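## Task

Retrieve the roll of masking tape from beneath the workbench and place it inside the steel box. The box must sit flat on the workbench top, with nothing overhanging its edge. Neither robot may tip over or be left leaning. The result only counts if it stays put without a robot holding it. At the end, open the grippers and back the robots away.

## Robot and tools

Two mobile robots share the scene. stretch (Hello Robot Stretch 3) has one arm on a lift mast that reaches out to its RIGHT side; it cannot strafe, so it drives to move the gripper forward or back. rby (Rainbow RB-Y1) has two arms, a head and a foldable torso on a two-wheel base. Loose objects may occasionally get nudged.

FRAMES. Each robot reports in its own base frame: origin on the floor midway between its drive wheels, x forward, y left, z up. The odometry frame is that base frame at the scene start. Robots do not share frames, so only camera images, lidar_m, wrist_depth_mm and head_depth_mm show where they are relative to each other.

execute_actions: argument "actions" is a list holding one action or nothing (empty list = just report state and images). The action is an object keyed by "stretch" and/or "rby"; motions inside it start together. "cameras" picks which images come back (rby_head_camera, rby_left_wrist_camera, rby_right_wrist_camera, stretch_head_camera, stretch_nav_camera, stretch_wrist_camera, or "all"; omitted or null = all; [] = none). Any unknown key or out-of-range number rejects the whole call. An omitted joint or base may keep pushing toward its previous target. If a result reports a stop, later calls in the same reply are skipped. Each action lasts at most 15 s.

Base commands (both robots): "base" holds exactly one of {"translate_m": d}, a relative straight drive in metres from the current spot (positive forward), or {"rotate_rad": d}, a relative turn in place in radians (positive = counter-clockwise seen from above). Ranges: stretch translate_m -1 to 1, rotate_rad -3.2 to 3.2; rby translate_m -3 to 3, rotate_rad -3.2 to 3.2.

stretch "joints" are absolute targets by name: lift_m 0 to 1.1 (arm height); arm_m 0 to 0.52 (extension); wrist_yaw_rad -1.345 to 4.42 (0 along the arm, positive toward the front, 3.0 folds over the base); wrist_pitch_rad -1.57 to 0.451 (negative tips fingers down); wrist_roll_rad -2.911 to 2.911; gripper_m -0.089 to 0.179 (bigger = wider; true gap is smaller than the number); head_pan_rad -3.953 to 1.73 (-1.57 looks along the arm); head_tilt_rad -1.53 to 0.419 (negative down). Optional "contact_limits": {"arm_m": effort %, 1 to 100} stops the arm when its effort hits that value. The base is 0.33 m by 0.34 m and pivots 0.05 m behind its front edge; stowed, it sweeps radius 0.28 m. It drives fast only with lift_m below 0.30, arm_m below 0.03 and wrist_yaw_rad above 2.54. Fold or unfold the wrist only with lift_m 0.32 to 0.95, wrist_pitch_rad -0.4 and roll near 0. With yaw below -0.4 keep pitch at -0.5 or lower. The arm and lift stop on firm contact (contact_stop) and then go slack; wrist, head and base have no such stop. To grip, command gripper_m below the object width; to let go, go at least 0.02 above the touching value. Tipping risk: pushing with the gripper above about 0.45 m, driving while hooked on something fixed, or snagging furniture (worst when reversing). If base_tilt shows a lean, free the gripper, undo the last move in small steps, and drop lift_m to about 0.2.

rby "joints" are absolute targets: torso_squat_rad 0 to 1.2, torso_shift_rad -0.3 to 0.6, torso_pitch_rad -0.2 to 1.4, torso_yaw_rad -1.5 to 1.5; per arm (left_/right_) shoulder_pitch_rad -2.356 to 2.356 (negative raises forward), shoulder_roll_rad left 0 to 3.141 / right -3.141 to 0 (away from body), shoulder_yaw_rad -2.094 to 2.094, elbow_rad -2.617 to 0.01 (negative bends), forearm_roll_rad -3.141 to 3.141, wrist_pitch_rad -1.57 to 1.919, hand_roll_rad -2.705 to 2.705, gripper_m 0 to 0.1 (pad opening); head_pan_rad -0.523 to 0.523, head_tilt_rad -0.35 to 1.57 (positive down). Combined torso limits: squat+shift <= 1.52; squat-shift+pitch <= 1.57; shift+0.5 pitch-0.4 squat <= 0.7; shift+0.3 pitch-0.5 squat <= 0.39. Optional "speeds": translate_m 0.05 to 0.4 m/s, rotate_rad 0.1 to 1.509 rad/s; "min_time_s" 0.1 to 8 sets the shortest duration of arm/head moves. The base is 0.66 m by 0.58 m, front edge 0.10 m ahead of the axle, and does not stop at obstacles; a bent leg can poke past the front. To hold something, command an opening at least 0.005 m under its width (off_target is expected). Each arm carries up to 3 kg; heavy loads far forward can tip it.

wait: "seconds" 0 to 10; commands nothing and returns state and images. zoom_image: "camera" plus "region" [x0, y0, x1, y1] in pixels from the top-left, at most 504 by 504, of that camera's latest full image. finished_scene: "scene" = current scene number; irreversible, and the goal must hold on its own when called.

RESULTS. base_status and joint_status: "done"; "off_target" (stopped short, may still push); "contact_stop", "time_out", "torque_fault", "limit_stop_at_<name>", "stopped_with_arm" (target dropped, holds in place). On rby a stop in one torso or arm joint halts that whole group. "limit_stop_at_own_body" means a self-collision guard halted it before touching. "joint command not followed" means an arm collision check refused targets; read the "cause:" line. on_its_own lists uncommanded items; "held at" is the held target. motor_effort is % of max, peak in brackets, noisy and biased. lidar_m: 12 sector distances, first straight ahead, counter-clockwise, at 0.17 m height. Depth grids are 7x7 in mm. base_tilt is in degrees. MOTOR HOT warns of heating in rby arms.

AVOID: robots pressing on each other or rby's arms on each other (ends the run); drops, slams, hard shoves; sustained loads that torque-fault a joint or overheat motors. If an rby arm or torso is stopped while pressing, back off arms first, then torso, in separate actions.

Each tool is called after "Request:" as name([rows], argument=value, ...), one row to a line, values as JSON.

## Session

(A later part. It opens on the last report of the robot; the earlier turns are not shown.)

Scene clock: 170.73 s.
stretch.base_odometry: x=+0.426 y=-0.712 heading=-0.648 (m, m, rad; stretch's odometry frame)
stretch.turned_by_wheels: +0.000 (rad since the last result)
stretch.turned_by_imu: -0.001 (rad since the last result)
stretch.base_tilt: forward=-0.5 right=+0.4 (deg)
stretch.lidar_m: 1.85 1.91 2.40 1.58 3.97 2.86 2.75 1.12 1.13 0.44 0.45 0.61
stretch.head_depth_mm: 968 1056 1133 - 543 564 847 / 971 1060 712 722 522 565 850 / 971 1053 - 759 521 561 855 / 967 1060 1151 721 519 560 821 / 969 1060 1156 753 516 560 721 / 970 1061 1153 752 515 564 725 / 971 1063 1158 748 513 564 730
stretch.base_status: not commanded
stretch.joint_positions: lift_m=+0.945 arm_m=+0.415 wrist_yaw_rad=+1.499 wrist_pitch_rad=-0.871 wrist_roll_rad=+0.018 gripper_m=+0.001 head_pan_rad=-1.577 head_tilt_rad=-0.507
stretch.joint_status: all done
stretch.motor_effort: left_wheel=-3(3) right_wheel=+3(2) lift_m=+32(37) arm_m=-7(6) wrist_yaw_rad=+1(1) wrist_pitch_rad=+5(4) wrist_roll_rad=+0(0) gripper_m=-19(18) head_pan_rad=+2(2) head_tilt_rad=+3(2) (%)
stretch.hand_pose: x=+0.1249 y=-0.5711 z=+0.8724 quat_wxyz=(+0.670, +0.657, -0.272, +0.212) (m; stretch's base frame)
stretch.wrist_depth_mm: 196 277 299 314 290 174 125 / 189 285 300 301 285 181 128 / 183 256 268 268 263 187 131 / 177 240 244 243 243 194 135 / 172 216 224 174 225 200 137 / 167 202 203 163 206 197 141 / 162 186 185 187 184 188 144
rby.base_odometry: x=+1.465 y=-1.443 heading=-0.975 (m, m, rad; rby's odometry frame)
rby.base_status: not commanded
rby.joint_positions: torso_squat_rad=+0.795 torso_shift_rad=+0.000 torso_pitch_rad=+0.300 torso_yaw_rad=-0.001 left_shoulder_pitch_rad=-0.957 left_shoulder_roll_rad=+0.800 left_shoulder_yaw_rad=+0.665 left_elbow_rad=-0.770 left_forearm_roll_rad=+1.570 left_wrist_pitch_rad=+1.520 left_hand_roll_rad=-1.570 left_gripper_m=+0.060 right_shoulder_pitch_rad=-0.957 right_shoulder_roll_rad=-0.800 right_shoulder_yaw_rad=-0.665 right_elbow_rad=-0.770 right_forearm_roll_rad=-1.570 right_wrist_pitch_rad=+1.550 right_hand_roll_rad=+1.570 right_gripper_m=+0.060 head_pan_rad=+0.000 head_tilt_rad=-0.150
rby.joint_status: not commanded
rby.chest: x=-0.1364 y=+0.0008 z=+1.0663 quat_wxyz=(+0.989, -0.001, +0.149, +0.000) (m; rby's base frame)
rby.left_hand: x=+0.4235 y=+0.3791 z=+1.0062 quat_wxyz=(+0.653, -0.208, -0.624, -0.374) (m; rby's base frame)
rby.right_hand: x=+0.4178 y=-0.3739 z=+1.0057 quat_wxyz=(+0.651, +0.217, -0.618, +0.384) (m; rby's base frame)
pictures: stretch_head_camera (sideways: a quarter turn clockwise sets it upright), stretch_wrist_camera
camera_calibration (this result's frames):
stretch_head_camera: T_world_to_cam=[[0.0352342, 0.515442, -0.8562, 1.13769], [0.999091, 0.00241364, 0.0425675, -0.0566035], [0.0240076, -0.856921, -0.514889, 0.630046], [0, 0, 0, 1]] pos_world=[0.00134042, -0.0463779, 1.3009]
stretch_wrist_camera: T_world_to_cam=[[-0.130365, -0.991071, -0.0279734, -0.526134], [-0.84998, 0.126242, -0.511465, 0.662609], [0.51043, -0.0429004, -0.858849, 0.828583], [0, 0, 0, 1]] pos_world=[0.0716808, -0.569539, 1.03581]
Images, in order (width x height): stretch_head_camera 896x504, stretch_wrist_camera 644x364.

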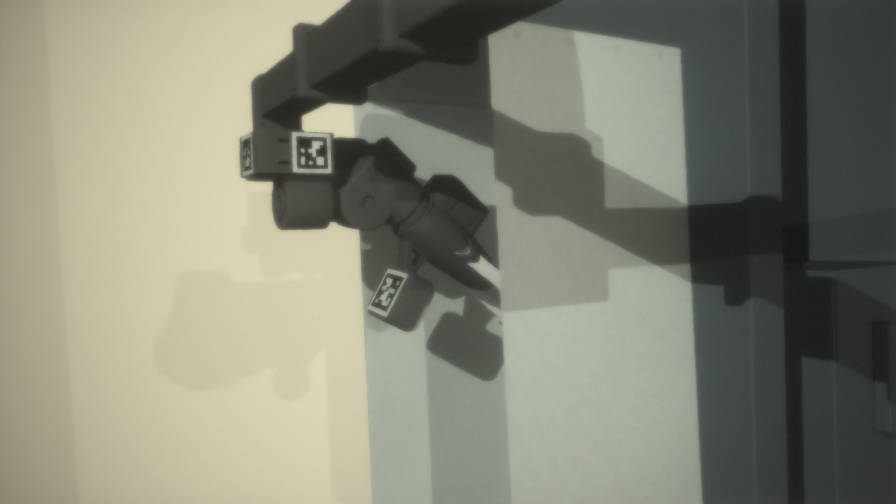

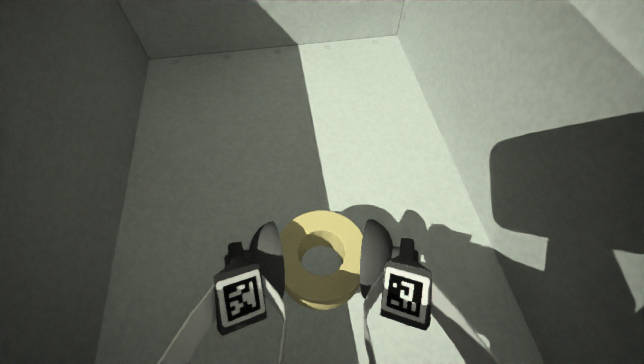

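Request:
execute_actions([
  {"stretch":{"joints":{"lift_m":0.925}}},
], cameras=[])

Request:
execute_actions([
  {"stretch":{"joints":{"gripper_m":0.11}}},
], cameras=[])

Request:
execute_actions([
  {"stretch":{"joints":{"lift_m":1.1,"wrist_pitch_rad":-0.4}}},
], cameras=["stretch_wrist_camera"])

Request:
execute_actions([
  {"stretch":{"joints":{"arm_m":0.02}}},
], cameras=["rby_head_camera"])

Scene clock: 175.03 s.
stretch.base_odometry: x=+0.426 y=-0.712 heading=-0.648 (m, m, rad; stretch's odometry frame)
stretch.turned_by_wheels: +0.000 (rad since the last result)
stretch.turned_by_imu: -0.001 (rad since the last result)
stretch.base_tilt: forward=-0.5 right=+0.4 (deg)
stretch.lidar_m: 1.85 1.91 2.40 1.58 3.98 2.87 2.74 1.11 1.13 0.44 0.45 0.61
stretch.head_depth_mm: 967 1059 1152 - 533 564 846 / 967 1060 1116 725 522 564 853 / 969 1058 - 758 520 562 856 / 965 1060 1151 718 518 560 816 / 970 1058 1152 754 517 560 721 / 968 1059 1155 751 515 563 726 / 971 1062 1156 748 513 564 728
stretch.base_status: not commanded
stretch.joint_positions: lift_m=+0.925 arm_m=+0.415 wrist_yaw_rad=+1.499 wrist_pitch_rad=-0.871 wrist_roll_rad=+0.018 gripper_m=+0.001 head_pan_rad=-1.577 head_tilt_rad=-0.507
stretch.joint_status: all done
stretch.motor_effort: left_wheel=-3(3) right_wheel=+2(3) lift_m=+32(31) arm_m=-7(7) wrist_yaw_rad=+1(1) wrist_pitch_rad=+5(5) wrist_roll_rad=+0(0) gripper_m=-19(19) head_pan_rad=+1(2) head_tilt_rad=+3(2) (%)
stretch.hand_pose: x=+0.1249 y=-0.5711 z=+0.8524 quat_wxyz=(+0.670, +0.657, -0.272, +0.212) (m; stretch's base frame)
stretch.wrist_depth_mm: 196 275 294 302 292 176 126 / 189 262 273 271 268 181 129 / 183 236 242 243 243 188 131 / 178 219 220 219 218 193 135 / 173 199 204 174 203 193 137 / 168 183 183 162 187 179 141 / 163 170 167 169 167 169 145
rby.base_odometry: x=+1.465 y=-1.443 heading=-0.975 (m, m, rad; rby's odometry frame)
rby.base_status: not commanded
rby.joint_positions: torso_squat_rad=+0.795 torso_shift_rad=+0.000 torso_pitch_rad=+0.300 torso_yaw_rad=-0.001 left_shoulder_pitch_rad=-0.957 left_shoulder_roll_rad=+0.800 left_shoulder_yaw_rad=+0.665 left_elbow_rad=-0.770 left_forearm_roll_rad=+1.570 left_wrist_pitch_rad=+1.520 left_hand_roll_rad=-1.570 left_gripper_m=+0.060 right_shoulder_pitch_rad=-0.957 right_shoulder_roll_rad=-0.800 right_shoulder_yaw_rad=-0.665 right_elbow_rad=-0.770 right_forearm_roll_rad=-1.570 right_wrist_pitch_rad=+1.550 right_hand_roll_rad=+1.570 right_gripper_m=+0.060 head_pan_rad=+0.000 head_tilt_rad=-0.150
rby.joint_status: not commanded
rby.chest: x=-0.1364 y=+0.0008 z=+1.0663 quat_wxyz=(+0.989, -0.001, +0.149, +0.000) (m; rby's base frame)
rby.left_hand: x=+0.4235 y=+0.3791 z=+1.0062 quat_wxyz=(+0.653, -0.208, -0.624, -0.374) (m; rby's base frame)
rby.right_hand: x=+0.4178 y=-0.3739 z=+1.0057 quat_wxyz=(+0.651, +0.217, -0.618, +0.384) (m; rby's base frame)
pictures: none
No camera images: the call's "cameras" was empty. Leave "cameras" out to get every camera's image.

Scene clock: 176.63 s.
stretch.base_odometry: x=+0.426 y=-0.712 heading=-0.648 (m, m, rad; stretch's odometry frame)
stretch.turned_by_wheels: +0.000 (rad since the last result)
stretch.turned_by_imu: +0.000 (rad since the last result)
stretch.base_tilt: forward=-0.5 right=+0.3 (deg)
stretch.lidar_m: 1.84 1.91 2.40 1.58 3.95 2.87 2.74 1.11 1.13 0.44 0.45 0.61
stretch.head_depth_mm: 966 1055 1152 - 533 565 849 / 968 1061 1117 723 522 564 851 / 968 1061 - 758 520 562 854 / 972 1058 1152 720 519 560 823 / 969 1059 1153 753 516 560 723 / 972 1063 1151 751 514 563 726 / 969 1062 1154 749 512 564 729
stretch.base_status: not commanded
stretch.joint_positions: lift_m=+0.925 arm_m=+0.415 wrist_yaw_rad=+1.499 wrist_pitch_rad=-0.871 wrist_roll_rad=+0.018 gripper_m=+0.110 head_pan_rad=-1.577 head_tilt_rad=-0.507
stretch.joint_status: all done
stretch.motor_effort: left_wheel=-3(3) right_wheel=+3(2) lift_m=+32(32) arm_m=-6(7) wrist_yaw_rad=+1(1) wrist_pitch_rad=+5(5) wrist_roll_rad=+0(0) gripper_m=+0(82) head_pan_rad=+1(2) head_tilt_rad=+2(2) (%)
stretch.hand_pose: x=+0.1249 y=-0.5711 z=+0.8524 quat_wxyz=(+0.670, +0.657, -0.272, +0.212) (m; stretch's base frame)
stretch.wrist_depth_mm: 194 276 296 300 290 176 126 / 189 264 272 272 268 180 128 / 182 238 243 243 242 186 131 / 177 219 220 219 218 193 134 / 172 199 199 177 200 192 138 / 167 183 183 162 184 181 141 / 163 166 170 169 170 167 144
rby.base_odometry: x=+1.465 y=-1.443 heading=-0.975 (m, m, rad; rby's odometry frame)
rby.base_status: not commanded
rby.joint_positions: torso_squat_rad=+0.795 torso_shift_rad=+0.000 torso_pitch_rad=+0.300 torso_yaw_rad=-0.001 left_shoulder_pitch_rad=-0.957 left_shoulder_roll_rad=+0.800 left_shoulder_yaw_rad=+0.665 left_elbow_rad=-0.770 left_forearm_roll_rad=+1.570 left_wrist_pitch_rad=+1.520 left_hand_roll_rad=-1.570 left_gripper_m=+0.060 right_shoulder_pitch_rad=-0.957 right_shoulder_roll_rad=-0.800 right_shoulder_yaw_rad=-0.665 right_elbow_rad=-0.770 right_forearm_roll_rad=-1.570 right_wrist_pitch_rad=+1.550 right_hand_roll_rad=+1.570 right_gripper_m=+0.060 head_pan_rad=+0.000 head_tilt_rad=-0.150
rby.joint_status: not commanded
rby.chest: x=-0.1364 y=+0.0008 z=+1.0663 quat_wxyz=(+0.989, -0.001, +0.149, +0.000) (m; rby's base frame)
rby.left_hand: x=+0.4235 y=+0.3791 z=+1.0062 quat_wxyz=(+0.653, -0.208, -0.624, -0.374) (m; rby's base frame)
rby.right_hand: x=+0.4178 y=-0.3739 z=+1.0057 quat_wxyz=(+0.651, +0.217, -0.618, +0.384) (m; rby's base frame)
pictures: none
No camera images: the call's "cameras" was empty. Leave "cameras" out to get every camera's image.

Scene clock: 179.07 s.
stretch.base_odometry: x=+0.426 y=-0.712 heading=-0.648 (m, m, rad; stretch's odometry frame)
stretch.turned_by_wheels: +0.000 (rad since the last result)
stretch.turned_by_imu: -0.001 (rad since the last result)
stretch.base_tilt: forward=-0.5 right=+0.4 (deg)
stretch.lidar_m: 1.84 1.91 2.40 1.59 3.96 2.86 2.75 1.11 1.13 0.44 0.45 0.61
stretch.head_depth_mm: - 1055 1151 845 544 565 844 / 995 1057 1139 724 522 563 852 / - - 1150 745 520 563 855 / 969 1032 1167 742 519 560 819 / 968 1073 1173 743 516 560 722 / 966 1065 1171 752 515 563 727 / 971 1062 1141 750 513 564 729
stretch.base_status: not commanded
stretch.joint_positions: lift_m=+1.100 arm_m=+0.415 wrist_yaw_rad=+1.499 wrist_pitch_rad=-0.420 wrist_roll_rad=+0.018 gripper_m=+0.110 head_pan_rad=-1.577 head_tilt_rad=-0.507
stretch.joint_status: all done
stretch.motor_effort: left_wheel=-3(3) right_wheel=+3(2) lift_m=+40(43) arm_m=-7(6) wrist_yaw_rad=+1(1) wrist_pitch_rad=+9(9) wrist_roll_rad=+0(0) gripper_m=+0(0) head_pan_rad=+1(2) head_tilt_rad=+3(3) (%)
stretch.hand_pose: x=+0.2022 y=-0.5766 z=+1.1121 quat_wxyz=(+0.603, +0.582, -0.411, +0.358) (m; stretch's base frame)
stretch.wrist_depth_mm: - - - - - 827 613 / - - - - - 831 602 / - - - - - 849 622 / - - - 746 753 737 619 / - - 355 373 387 610 574 / - - 409 426 373 505 490 / - 341 429 434 350 407 429
rby.base_odometry: x=+1.465 y=-1.443 heading=-0.975 (m, m, rad; rby's odometry frame)
rby.base_status: not commanded
rby.joint_positions: torso_squat_rad=+0.795 torso_shift_rad=+0.000 torso_pitch_rad=+0.300 torso_yaw_rad=-0.001 left_shoulder_pitch_rad=-0.957 left_shoulder_roll_rad=+0.800 left_shoulder_yaw_rad=+0.665 left_elbow_rad=-0.770 left_forearm_roll_rad=+1.570 left_wrist_pitch_rad=+1.520 left_hand_roll_rad=-1.570 left_gripper_m=+0.060 right_shoulder_pitch_rad=-0.957 right_shoulder_roll_rad=-0.800 right_shoulder_yaw_rad=-0.665 right_elbow_rad=-0.770 right_forearm_roll_rad=-1.570 right_wrist_pitch_rad=+1.550 right_hand_roll_rad=+1.570 right_gripper_m=+0.060 head_pan_rad=+0.000 head_tilt_rad=-0.150
rby.joint_status: not commanded
rby.chest: x=-0.1364 y=+0.0008 z=+1.0663 quat_wxyz=(+0.989, -0.001, +0.149, +0.000) (m; rby's base frame)
rby.left_hand: x=+0.4235 y=+0.3791 z=+1.0062 quat_wxyz=(+0.653, -0.208, -0.624, -0.374) (m; rby's base frame)
rby.right_hand: x=+0.4178 y=-0.3739 z=+1.0057 quat_wxyz=(+0.651, +0.217, -0.618, +0.384) (m; rby's base frame)
pictures: stretch_wrist_camera
camera_calibration (this result's frames):
stretch_wrist_camera: T_world_to_cam=[[-0.112005, -0.992413, -0.0507012, -0.494016], [-0.542338, 0.103803, -0.833723, 1.13487], [0.832661, -0.0658837, -0.54985, 0.572739], [0, 0, 0, 1]] pos_world=[0.083257, -0.570337, 1.23604]
Images, in order (width x height): stretch_wrist_camera 644x364.

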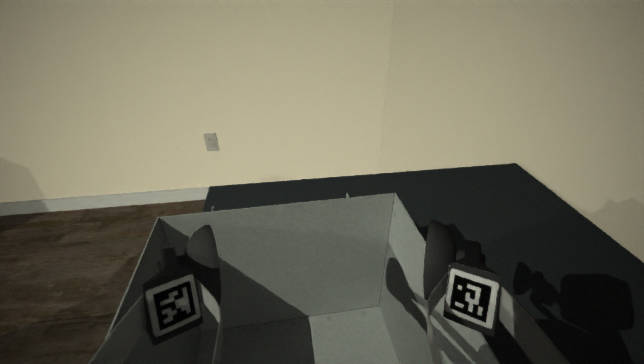

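Scene clock: 183.17 s.
stretch.base_odometry: x=+0.426 y=-0.712 heading=-0.648 (m, m, rad; stretch's odometry frame)
stretch.turned_by_wheels: +0.000 (rad since the last result)
stretch.turned_by_imu: -0.001 (rad since the last result)
stretch.base_tilt: forward=-0.5 right=+0.3 (deg)
stretch.lidar_m: 1.85 1.91 2.40 1.58 3.95 2.86 2.75 1.12 1.13 0.44 0.45 0.61
stretch.head_depth_mm: - - - - - 564 846 / - - - - - 564 852 / - - - - - 555 854 / 971 1062 1153 744 - - 820 / 970 1061 1156 742 - - 723 / 975 1057 1156 732 - - 725 / 973 1062 1153 - - - 728
stretch.base_status: not commanded
stretch.joint_positions: lift_m=+1.100 arm_m=+0.020 wrist_yaw_rad=+1.500 wrist_pitch_rad=-0.420 wrist_roll_rad=+0.018 gripper_m=+0.110 head_pan_rad=-1.577 head_tilt_rad=-0.507
stretch.joint_status: all done
stretch.motor_effort: left_wheel=-3(3) right_wheel=+2(2) lift_m=+40(40) arm_m=-6(8) wrist_yaw_rad=+1(1) wrist_pitch_rad=+10(10) wrist_roll_rad=+0(0) gripper_m=+0(0) head_pan_rad=+2(2) head_tilt_rad=+2(3) (%)
stretch.hand_pose: x=+0.2022 y=-0.1814 z=+1.1121 quat_wxyz=(+0.603, +0.582, -0.411, +0.358) (m; stretch's base frame)
stretch.wrist_depth_mm: - - - - - - 984 / - - - - - - - / - - - - - - - / - - - - 768 733 750 / - - - - 644 391 413 / - - - - 861 362 296 / - - - - 776 409 284
rby.base_odometry: x=+1.465 y=-1.443 heading=-0.975 (m, m, rad; rby's odometry frame)
rby.base_status: not commanded
rby.joint_positions: torso_squat_rad=+0.795 torso_shift_rad=+0.000 torso_pitch_rad=+0.300 torso_yaw_rad=-0.001 left_shoulder_pitch_rad=-0.957 left_shoulder_roll_rad=+0.800 left_shoulder_yaw_rad=+0.665 left_elbow_rad=-0.770 left_forearm_roll_rad=+1.570 left_wrist_pitch_rad=+1.520 left_hand_roll_rad=-1.570 left_gripper_m=+0.060 right_shoulder_pitch_rad=-0.957 right_shoulder_roll_rad=-0.800 right_shoulder_yaw_rad=-0.665 right_elbow_rad=-0.770 right_forearm_roll_rad=-1.570 right_wrist_pitch_rad=+1.550 right_hand_roll_rad=+1.570 right_gripper_m=+0.060 head_pan_rad=+0.000 head_tilt_rad=-0.150
rby.joint_status: not commanded
rby.chest: x=-0.1364 y=+0.0008 z=+1.0663 quat_wxyz=(+0.989, -0.001, +0.149, +0.000) (m; rby's base frame)
rby.left_hand: x=+0.4235 y=+0.3791 z=+1.0062 quat_wxyz=(+0.653, -0.208, -0.624, -0.374) (m; rby's base frame)
rby.right_hand: x=+0.4178 y=-0.3739 z=+1.0057 quat_wxyz=(+0.651, +0.217, -0.618, +0.384) (m; rby's base frame)
pictures: rby_head_camera
camera_calibration (this result's frames):
rby_head_camera: T_world_to_cam=[[0.00793334, -0.999115, 0.0413073, -0.0562132], [-0.186867, -0.0420622, -0.981484, 1.27897], [0.982353, 0.0000674673, -0.187036, 0.23719], [0, 0, 0, 1]] pos_world=[0.00644027, -0.00238306, 1.30198]
Images, in order (width x height): rby_head_camera 896x504.

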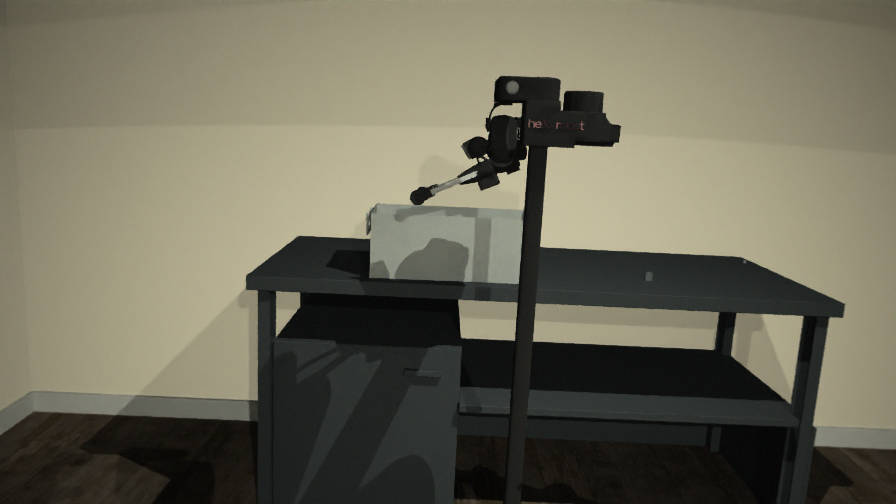

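Request:
finished_scene(scene=2)

The scene is finished: the task was done.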